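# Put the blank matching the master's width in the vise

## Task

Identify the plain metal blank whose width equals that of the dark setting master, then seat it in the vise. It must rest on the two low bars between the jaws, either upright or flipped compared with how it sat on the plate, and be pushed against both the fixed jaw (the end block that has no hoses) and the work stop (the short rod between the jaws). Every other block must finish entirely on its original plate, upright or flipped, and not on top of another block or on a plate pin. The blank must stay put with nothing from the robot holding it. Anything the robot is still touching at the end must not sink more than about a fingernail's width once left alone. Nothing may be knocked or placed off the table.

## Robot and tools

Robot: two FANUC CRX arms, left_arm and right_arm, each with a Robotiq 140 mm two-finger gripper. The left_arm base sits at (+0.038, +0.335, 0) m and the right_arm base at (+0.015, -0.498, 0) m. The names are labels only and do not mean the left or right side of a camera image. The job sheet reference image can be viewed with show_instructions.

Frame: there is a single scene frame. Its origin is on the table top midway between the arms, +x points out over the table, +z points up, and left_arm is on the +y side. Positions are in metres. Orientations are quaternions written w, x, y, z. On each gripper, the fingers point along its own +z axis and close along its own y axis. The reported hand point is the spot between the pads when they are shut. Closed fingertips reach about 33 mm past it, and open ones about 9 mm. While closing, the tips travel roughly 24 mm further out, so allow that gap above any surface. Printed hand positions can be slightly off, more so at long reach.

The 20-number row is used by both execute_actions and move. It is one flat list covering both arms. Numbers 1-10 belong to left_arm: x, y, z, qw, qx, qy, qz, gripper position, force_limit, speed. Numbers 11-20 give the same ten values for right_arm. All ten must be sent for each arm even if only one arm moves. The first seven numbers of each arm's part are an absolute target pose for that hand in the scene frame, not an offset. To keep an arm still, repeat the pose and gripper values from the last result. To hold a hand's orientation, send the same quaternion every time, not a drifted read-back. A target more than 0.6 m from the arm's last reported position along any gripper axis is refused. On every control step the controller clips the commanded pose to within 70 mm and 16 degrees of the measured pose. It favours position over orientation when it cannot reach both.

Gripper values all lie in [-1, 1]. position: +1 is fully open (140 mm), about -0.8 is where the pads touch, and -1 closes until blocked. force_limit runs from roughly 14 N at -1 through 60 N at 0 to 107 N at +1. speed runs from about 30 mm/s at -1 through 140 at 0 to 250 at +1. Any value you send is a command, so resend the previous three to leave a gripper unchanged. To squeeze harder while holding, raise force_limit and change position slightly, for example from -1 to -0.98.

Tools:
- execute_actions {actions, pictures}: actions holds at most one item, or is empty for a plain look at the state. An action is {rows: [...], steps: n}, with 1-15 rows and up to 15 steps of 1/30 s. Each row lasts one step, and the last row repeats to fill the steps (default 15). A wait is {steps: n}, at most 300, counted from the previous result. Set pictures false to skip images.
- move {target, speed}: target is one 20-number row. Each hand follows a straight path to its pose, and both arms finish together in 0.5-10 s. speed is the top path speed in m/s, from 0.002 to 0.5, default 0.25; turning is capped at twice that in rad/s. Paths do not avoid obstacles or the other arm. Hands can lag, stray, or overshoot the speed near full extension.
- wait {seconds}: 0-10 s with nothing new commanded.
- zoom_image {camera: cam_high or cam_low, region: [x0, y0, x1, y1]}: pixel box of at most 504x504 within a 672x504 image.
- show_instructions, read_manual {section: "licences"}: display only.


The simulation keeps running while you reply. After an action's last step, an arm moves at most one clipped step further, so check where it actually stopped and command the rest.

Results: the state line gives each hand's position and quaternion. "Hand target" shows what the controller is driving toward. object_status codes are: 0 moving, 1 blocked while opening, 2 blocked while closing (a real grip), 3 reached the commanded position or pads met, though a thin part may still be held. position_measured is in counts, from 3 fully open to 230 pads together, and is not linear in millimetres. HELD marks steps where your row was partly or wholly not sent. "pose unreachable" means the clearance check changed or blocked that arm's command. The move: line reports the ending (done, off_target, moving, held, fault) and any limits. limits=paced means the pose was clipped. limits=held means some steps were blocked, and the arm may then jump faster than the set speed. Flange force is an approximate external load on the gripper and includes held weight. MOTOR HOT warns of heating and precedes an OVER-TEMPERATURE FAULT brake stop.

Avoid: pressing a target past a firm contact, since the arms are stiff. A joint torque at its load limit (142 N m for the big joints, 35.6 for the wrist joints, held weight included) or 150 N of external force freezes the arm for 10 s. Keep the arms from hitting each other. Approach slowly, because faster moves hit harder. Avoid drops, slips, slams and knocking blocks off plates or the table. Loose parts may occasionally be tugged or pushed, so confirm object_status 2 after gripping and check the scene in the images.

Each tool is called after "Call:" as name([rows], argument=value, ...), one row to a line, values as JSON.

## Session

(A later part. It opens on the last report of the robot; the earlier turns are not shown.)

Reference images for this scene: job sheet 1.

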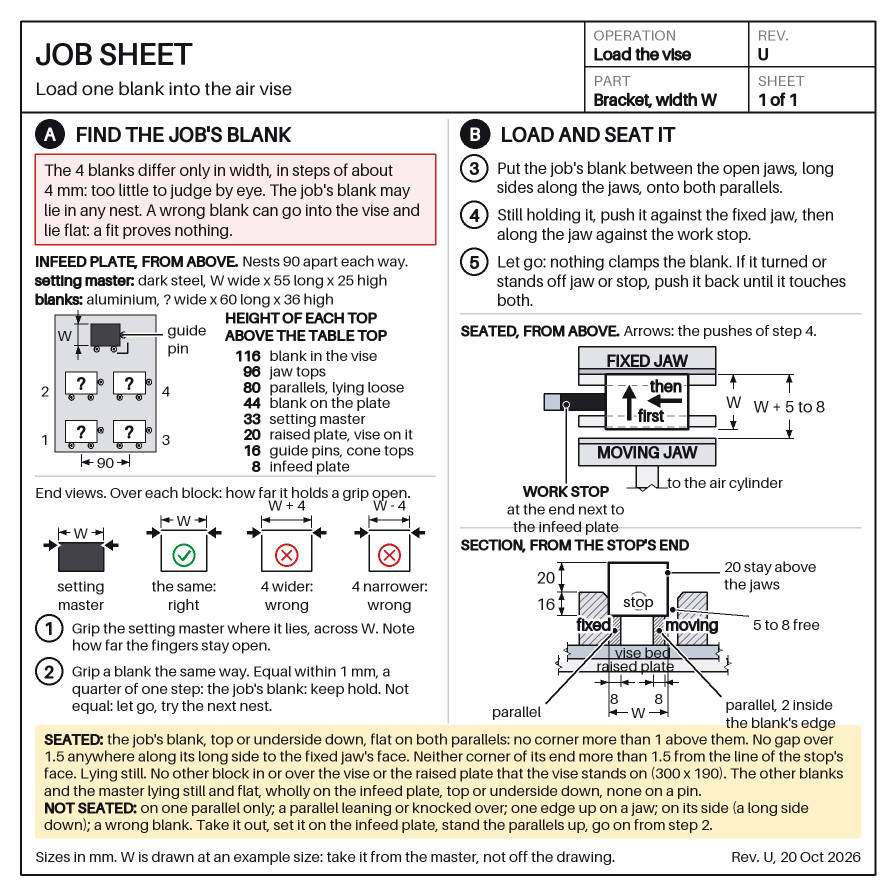

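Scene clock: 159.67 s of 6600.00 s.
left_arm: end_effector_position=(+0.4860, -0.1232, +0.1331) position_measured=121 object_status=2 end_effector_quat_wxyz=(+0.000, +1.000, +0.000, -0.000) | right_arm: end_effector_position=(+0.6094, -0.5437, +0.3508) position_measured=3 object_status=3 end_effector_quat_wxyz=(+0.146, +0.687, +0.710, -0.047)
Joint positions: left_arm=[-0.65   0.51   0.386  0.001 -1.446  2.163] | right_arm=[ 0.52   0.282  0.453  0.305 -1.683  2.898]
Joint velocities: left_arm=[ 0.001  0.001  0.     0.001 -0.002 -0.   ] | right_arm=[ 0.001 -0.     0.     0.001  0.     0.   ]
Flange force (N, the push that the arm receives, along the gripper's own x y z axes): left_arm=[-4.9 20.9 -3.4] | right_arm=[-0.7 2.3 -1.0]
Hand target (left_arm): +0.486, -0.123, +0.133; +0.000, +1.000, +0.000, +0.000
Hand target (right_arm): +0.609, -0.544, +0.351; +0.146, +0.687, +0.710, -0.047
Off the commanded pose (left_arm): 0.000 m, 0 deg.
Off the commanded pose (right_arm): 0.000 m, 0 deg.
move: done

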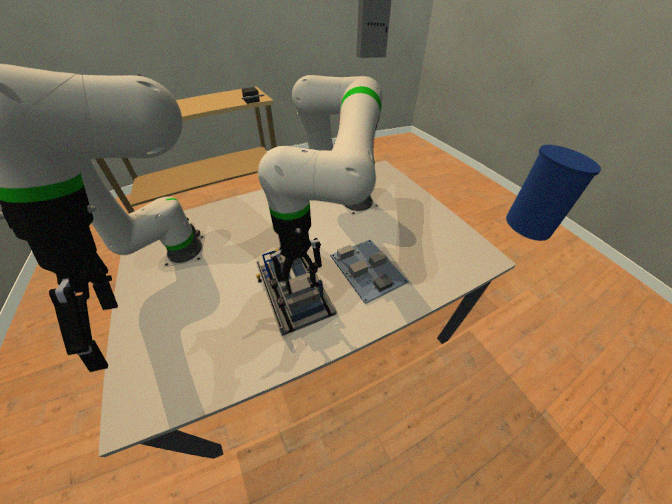

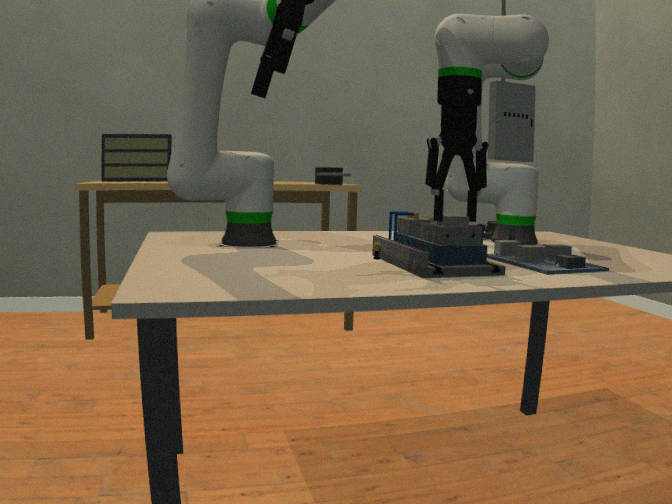

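It slid 7 mm, so I'll re-push it against the jaw to be safe.

Call:
move(target=[0.486,-0.123,0.133,0,1,0,0,0.25,-1,-0.3,0.6094,-0.5437,0.3508,0.146,0.687,0.710,-0.047,1,0,0])

Call:
move(target=[0.486,-0.123,0.158,0,1,0,0,0.25,-1,-0.3,0.6094,-0.5437,0.3508,0.146,0.687,0.710,-0.047,1,0,0], speed=0.1)

Call:
move(target=[0.4895,-0.137,0.156,0,0.7071,-0.7071,0,0.05,-1,0,0.6094,-0.5437,0.3508,0.146,0.687,0.710,-0.047,1,0,0], speed=0.5)

Call:
move(target=[0.4895,-0.137,0.134,0,0.7071,-0.7071,0,0.05,-1,0,0.6094,-0.5437,0.3508,0.146,0.687,0.710,-0.047,1,0,0], speed=0.05)

Call:
move(target=[0.4895,-0.137,0.134,0,0.7071,-0.7071,0,-1,-1,-1,0.6094,-0.5437,0.3508,0.146,0.687,0.710,-0.047,1,0,0])

Call:
move(target=[0.4895,-0.137,0.134,0,0.7071,-0.7071,0,0.05,-1,-0.3,0.6094,-0.5437,0.3508,0.146,0.687,0.710,-0.047,1,0,0])

Call:
move(target=[0.4895,-0.137,0.19,0,0.7071,-0.7071,0,0.05,-1,-0.3,0.6094,-0.5437,0.3508,0.146,0.687,0.710,-0.047,1,0,0])

Call:
zoom_image(camera="cam_low", region=[400, 180, 500, 260])

Call:
zoom_image(camera="cam_high", region=[270, 255, 340, 320])

Scene clock: 173.50 s of 6600.00 s.
left_arm: end_effector_position=(+0.4859, -0.1230, +0.1329) position_measured=98 object_status=3 end_effector_quat_wxyz=(-0.000, +1.000, -0.000, -0.000) | right_arm: end_effector_position=(+0.6094, -0.5437, +0.3508) position_measured=3 object_status=3 end_effector_quat_wxyz=(+0.146, +0.687, +0.710, -0.047)
Joint positions: left_arm=[-0.65   0.51   0.386 -0.    -1.447  2.163] | right_arm=[ 0.52   0.282  0.453  0.305 -1.683  2.898]
Joint velocities: left_arm=[ 0.     0.    -0.     0.    -0.    -0.001] | right_arm=[ 0.003  0.001  0.     0.    -0.    -0.   ]
Flange force (N, the push that the arm receives, along the gripper's own x y z axes): left_arm=[-5.2 -5.4 4.2] | right_arm=[-1.3 3.9 -2.0]
Hand target (left_arm): +0.486, -0.123, +0.133; +0.000, +1.000, -0.000, +0.000
Hand target (right_arm): +0.609, -0.544, +0.351; +0.146, +0.687, +0.710, -0.047
Off the commanded pose (left_arm): 0.000 m, 0 deg.
Off the commanded pose (right_arm): 0.000 m, 0 deg.
After step 90, 10.13 s passed at rest.
move: done

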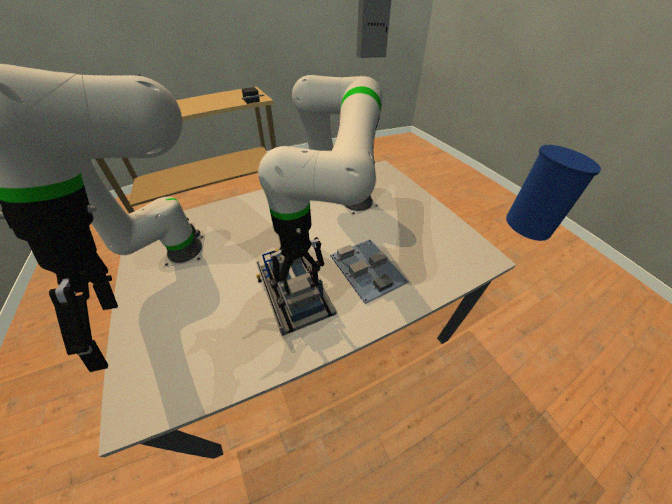

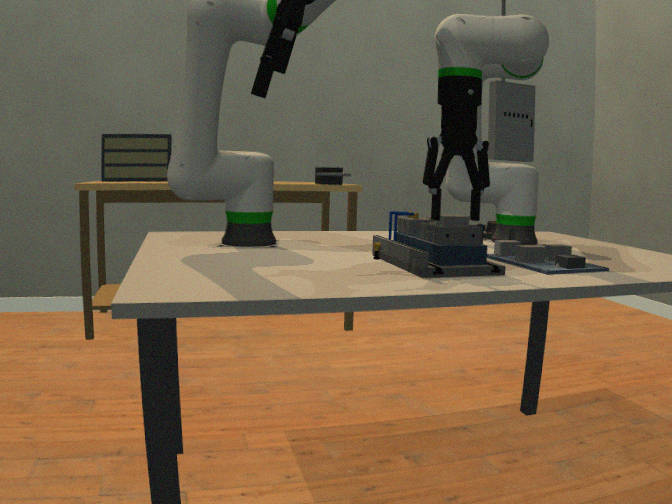

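Scene clock: 174.27 s of 6600.00 s.
left_arm: end_effector_position=(+0.4860, -0.1230, +0.1580) position_measured=98 object_status=3 end_effector_quat_wxyz=(+0.000, +1.000, -0.000, -0.000) | right_arm: end_effector_position=(+0.6094, -0.5437, +0.3508) position_measured=3 object_status=3 end_effector_quat_wxyz=(+0.146, +0.687, +0.710, -0.047)
Joint positions: left_arm=[-0.65   0.504  0.435  0.    -1.502  2.163] | right_arm=[ 0.52   0.282  0.453  0.305 -1.683  2.898]
Joint velocities: left_arm=[ 0.001  0.     0.002  0.001 -0.002  0.   ] | right_arm=[-0.003  0.     0.    -0.001  0.    -0.   ]
Flange force (N, the push that the arm receives, along the gripper's own x y z axes): left_arm=[-5.8 -6.8 6.4] | right_arm=[-1.1 1.8 -0.4]
Hand target (left_arm): +0.486, -0.123, +0.158; -0.000, +1.000, +0.000, +0.000
Hand target (right_arm): +0.609, -0.544, +0.351; +0.146, +0.687, +0.710, -0.047
Off the commanded pose (left_arm): 0.000 m, 0 deg.
Off the commanded pose (right_arm): 0.000 m, 0 deg.
move: done

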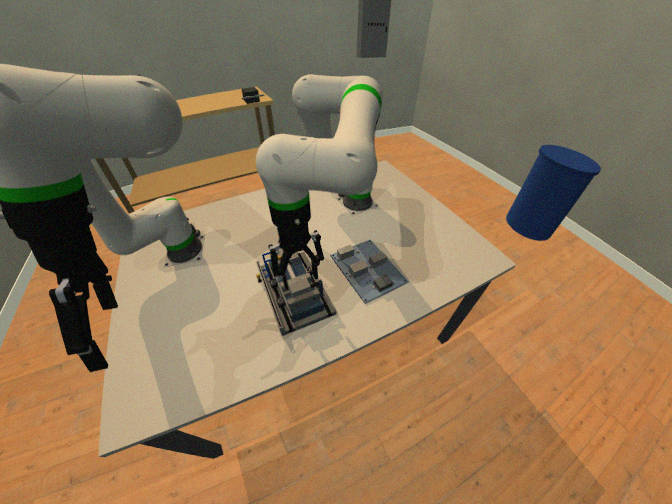

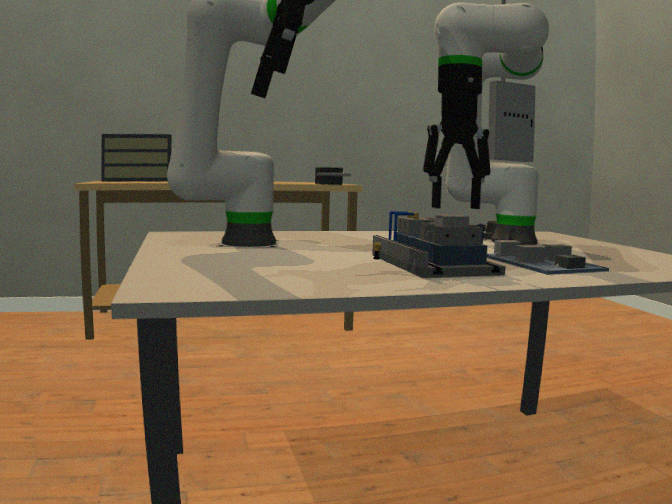

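Scene clock: 176.40 s of 6600.00 s.
left_arm: end_effector_position=(+0.4896, -0.1371, +0.1561) position_measured=123 object_status=3 end_effector_quat_wxyz=(-0.000, +0.707, -0.707, +0.000) | right_arm: end_effector_position=(+0.6094, -0.5437, +0.3508) position_measured=3 object_status=3 end_effector_quat_wxyz=(+0.146, +0.687, +0.710, -0.047)
Joint positions: left_arm=[-0.665  0.539  0.482 -0.    -1.514  0.607] | right_arm=[ 0.52   0.282  0.453  0.305 -1.683  2.898]
Joint velocities: left_arm=[ 0.002 -0.001  0.     0.001 -0.    -0.005] | right_arm=[ 0.001  0.001  0.     0.    -0.     0.   ]
Flange force (N, the push that the arm receives, along the gripper's own x y z axes): left_arm=[-6.8 6.4 4.0] | right_arm=[-1.6 2.4 -1.5]
Hand target (left_arm): +0.490, -0.137, +0.156; +0.000, +0.707, -0.707, +0.000
Hand target (right_arm): +0.609, -0.544, +0.351; +0.146, +0.687, +0.710, -0.047
Off the commanded pose (left_arm): 0.000 m, 0 deg.
Off the commanded pose (right_arm): 0.000 m, 0 deg.
move: done

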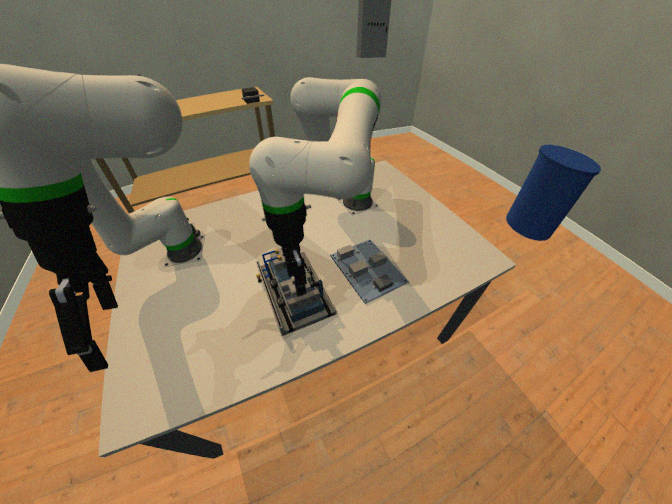

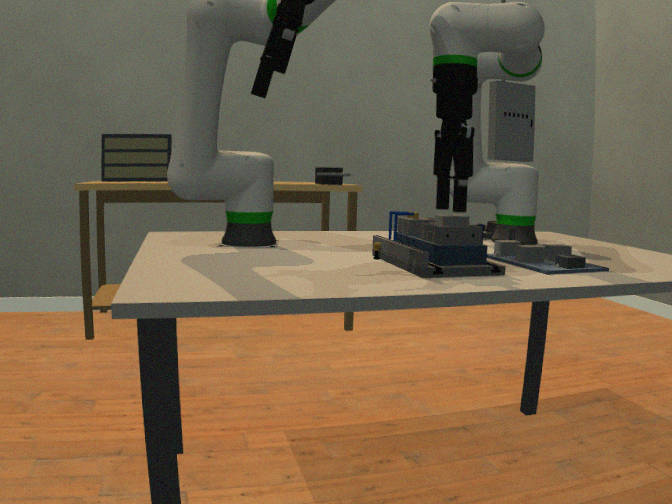

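Scene clock: 177.17 s of 6600.00 s.
left_arm: end_effector_position=(+0.4895, -0.1370, +0.1341) position_measured=123 object_status=3 end_effector_quat_wxyz=(-0.000, +0.707, -0.707, +0.000) | right_arm: end_effector_position=(+0.6094, -0.5437, +0.3508) position_measured=3 object_status=3 end_effector_quat_wxyz=(+0.146, +0.687, +0.710, -0.047)
Joint positions: left_arm=[-0.665  0.544  0.438 -0.    -1.465  0.607] | right_arm=[ 0.52   0.282  0.453  0.305 -1.683  2.898]
Joint velocities: left_arm=[-0.001  0.    -0.003 -0.     0.002  0.001] | right_arm=[ 0.    -0.     0.001 -0.001 -0.    -0.   ]
Flange force (N, the push that the arm receives, along the gripper's own x y z axes): left_arm=[-6.1 6.3 4.6] | right_arm=[-1.8 3.6 -1.2]
Hand target (left_arm): +0.489, -0.137, +0.134; +0.000, +0.707, -0.707, -0.000
Hand target (right_arm): +0.609, -0.544, +0.351; +0.146, +0.687, +0.710, -0.047
Off the commanded pose (left_arm): 0.000 m, 0 deg.
Off the commanded pose (right_arm): 0.000 m, 0 deg.
move: done

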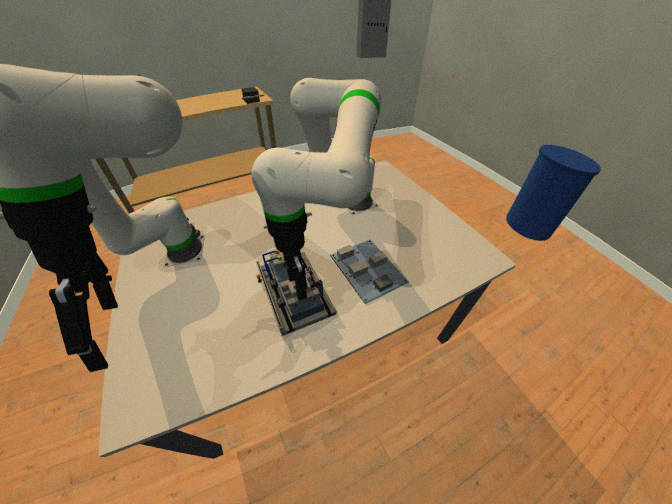

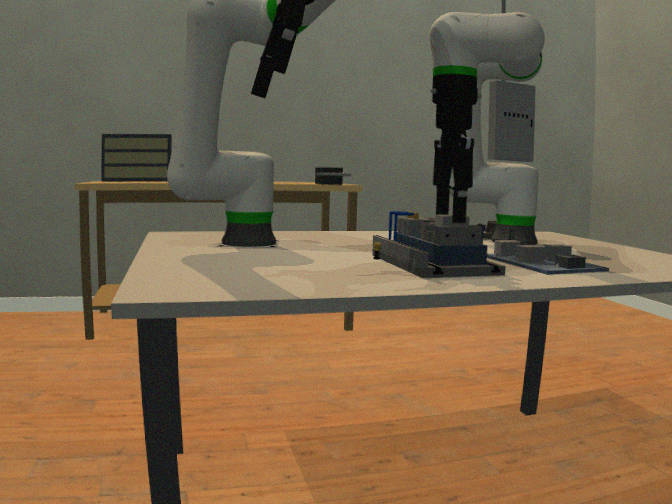

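Scene clock: 178.07 s of 6600.00 s.
left_arm: end_effector_position=(+0.4893, -0.1370, +0.1340) position_measured=155 object_status=2 end_effector_quat_wxyz=(+0.000, +0.707, -0.707, -0.000) | right_arm: end_effector_position=(+0.6094, -0.5437, +0.3508) position_measured=3 object_status=3 end_effector_quat_wxyz=(+0.146, +0.687, +0.710, -0.047)
Joint positions: left_arm=[-0.665  0.544  0.438  0.    -1.465  0.607] | right_arm=[ 0.52   0.282  0.453  0.305 -1.683  2.898]
Joint velocities: left_arm=[-0.001  0.002 -0.     0.     0.001  0.001] | right_arm=[ 0.     0.001  0.001 -0.001  0.001  0.   ]
Flange force (N, the push that the arm receives, along the gripper's own x y z axes): left_arm=[-14.8 32.8 -15.8] | right_arm=[-2.4 2.3 -1.0]
Hand target (left_arm): +0.489, -0.137, +0.134; +0.000, +0.707, -0.707, -0.000
Hand target (right_arm): +0.609, -0.544, +0.351; +0.146, +0.687, +0.710, -0.047
Off the commanded pose (left_arm): 0.000 m, 0 deg.
Off the commanded pose (right_arm): 0.000 m, 0 deg.
move: done

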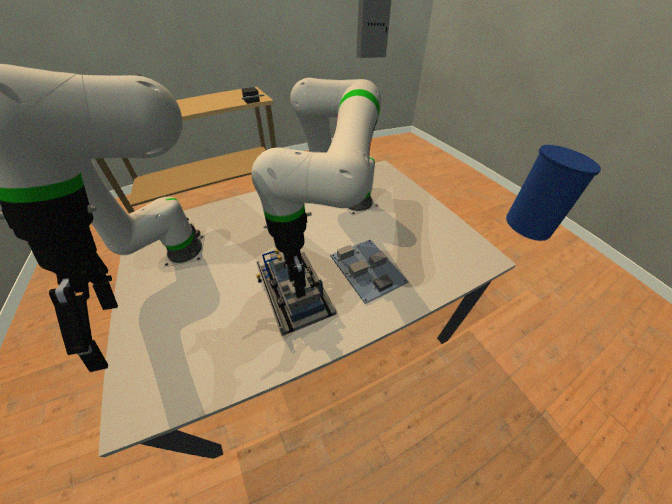

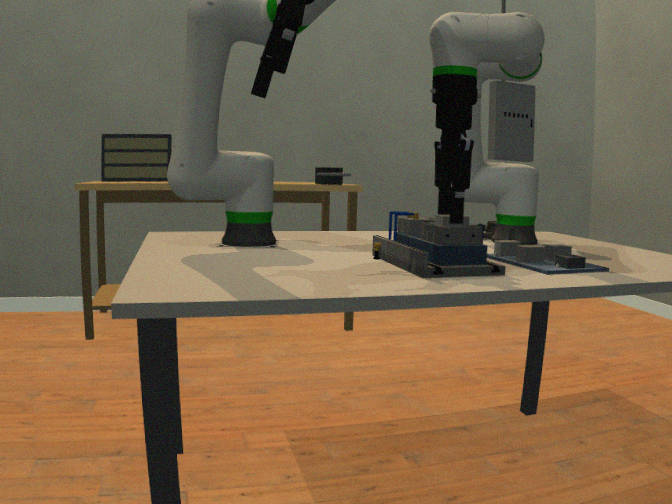

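Scene clock: 178.77 s of 6600.00 s.
left_arm: end_effector_position=(+0.4895, -0.1369, +0.1339) position_measured=123 object_status=3 end_effector_quat_wxyz=(-0.000, +0.707, -0.707, -0.000) | right_arm: end_effector_position=(+0.6094, -0.5437, +0.3508) position_measured=3 object_status=3 end_effector_quat_wxyz=(+0.146, +0.687, +0.710, -0.047)
Joint positions: left_arm=[-0.665  0.544  0.438 -0.    -1.465  0.607] | right_arm=[ 0.52   0.282  0.453  0.305 -1.683  2.898]
Joint velocities: left_arm=[-0.001  0.001 -0.001 -0.002 -0.    -0.001] | right_arm=[-0.     0.001 -0.001  0.001 -0.    -0.   ]
Flange force (N, the push that the arm receives, along the gripper's own x y z axes): left_arm=[-4.7 4.2 3.0] | right_arm=[-1.3 5.5 -2.5]
Hand target (left_arm): +0.489, -0.137, +0.134; +0.000, +0.707, -0.707, +0.000
Hand target (right_arm): +0.609, -0.544, +0.351; +0.146, +0.687, +0.710, -0.047
Off the commanded pose (left_arm): 0.000 m, 0 deg.
Off the commanded pose (right_arm): 0.000 m, 0 deg.
move: done

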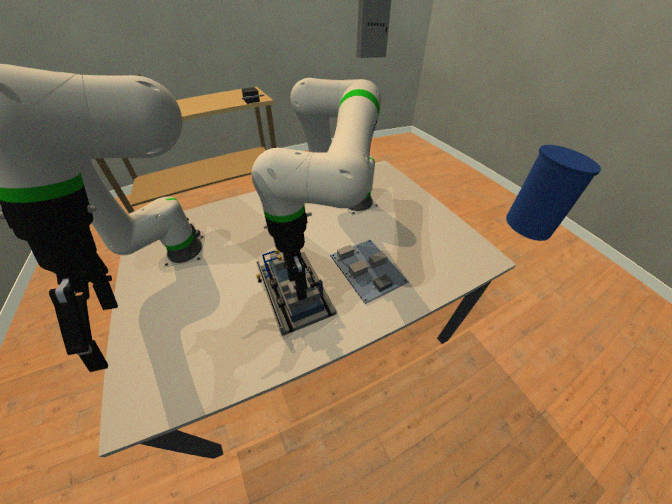

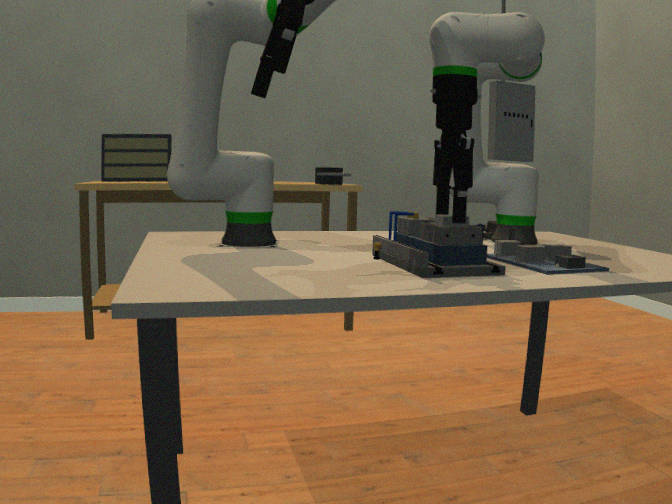

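Scene clock: 179.57 s of 6600.00 s.
left_arm: end_effector_position=(+0.4895, -0.1370, +0.1900) position_measured=123 object_status=3 end_effector_quat_wxyz=(+0.000, +0.707, -0.707, +0.000) | right_arm: end_effector_position=(+0.6094, -0.5437, +0.3508) position_measured=3 object_status=3 end_effector_quat_wxyz=(+0.146, +0.687, +0.710, -0.047)
Joint positions: left_arm=[-0.665  0.537  0.558  0.    -1.592  0.607] | right_arm=[ 0.52   0.282  0.453  0.305 -1.683  2.898]
Joint velocities: left_arm=[-0.     0.003  0.004 -0.003 -0.004  0.001] | right_arm=[ 0. -0.  0. -0.  0.  0.]
Flange force (N, the push that the arm receives, along the gripper's own x y z axes): left_arm=[-8.1 5.5 6.4] | right_arm=[-1.6 3.4 -1.4]
Hand target (left_arm): +0.490, -0.137, +0.190; -0.000, +0.707, -0.707, +0.000
Hand target (right_arm): +0.609, -0.544, +0.351; +0.146, +0.687, +0.710, -0.047
Off the commanded pose (left_arm): 0.000 m, 0 deg.
Off the commanded pose (right_arm): 0.000 m, 0 deg.
move: done

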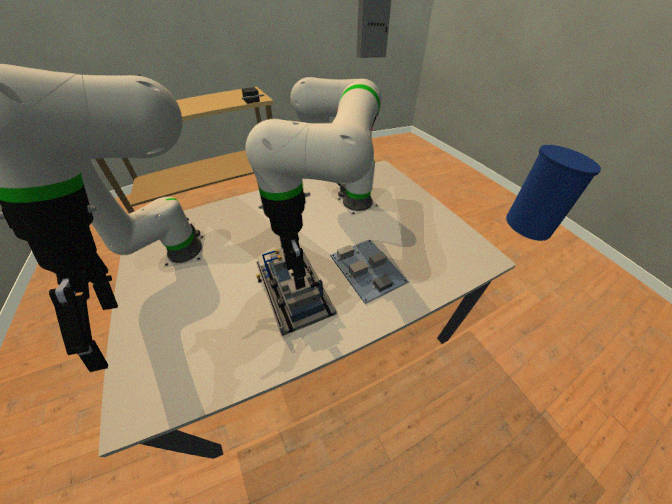

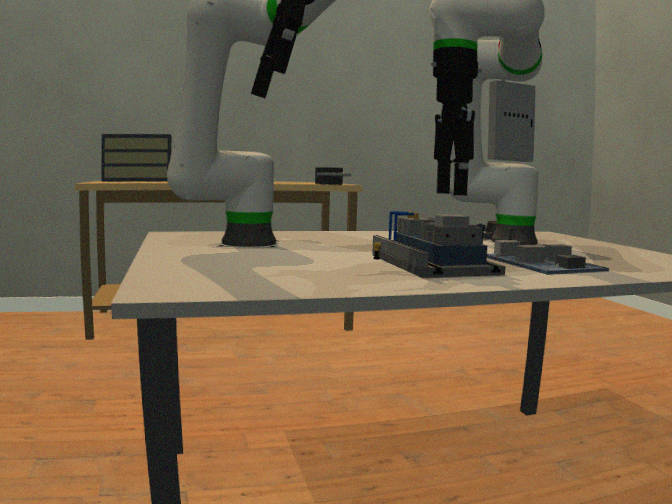

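Region (400, 180, 500, 260) of cam_low's 672x504 image, scaled by 5.040, with more detail than that image has; it fills the top 403 rows of this view, and the rest is white.

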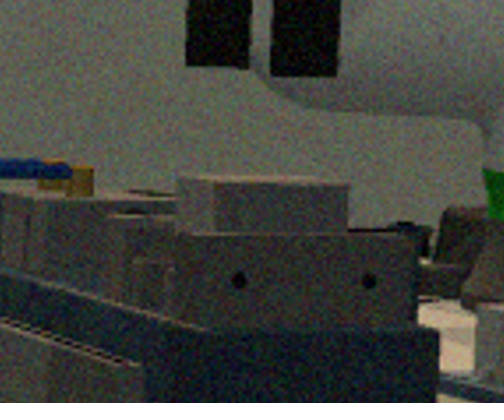

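Region (270, 255, 340, 320) of cam_high's 672x504 image, scaled by 7.200, with more detail than that image has; it fills the top 468 rows of this view, and the rest is white.

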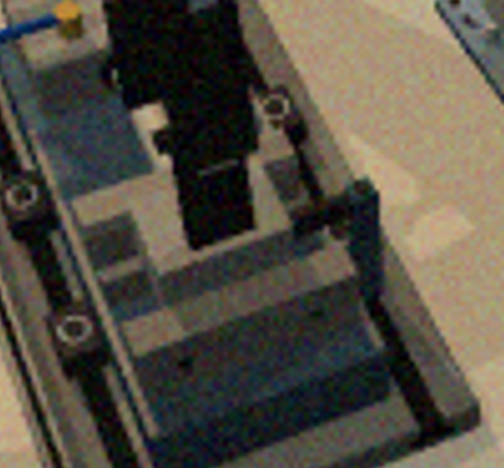

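Call:
finished_scene(scene=2)

The scene is finished: the task was done.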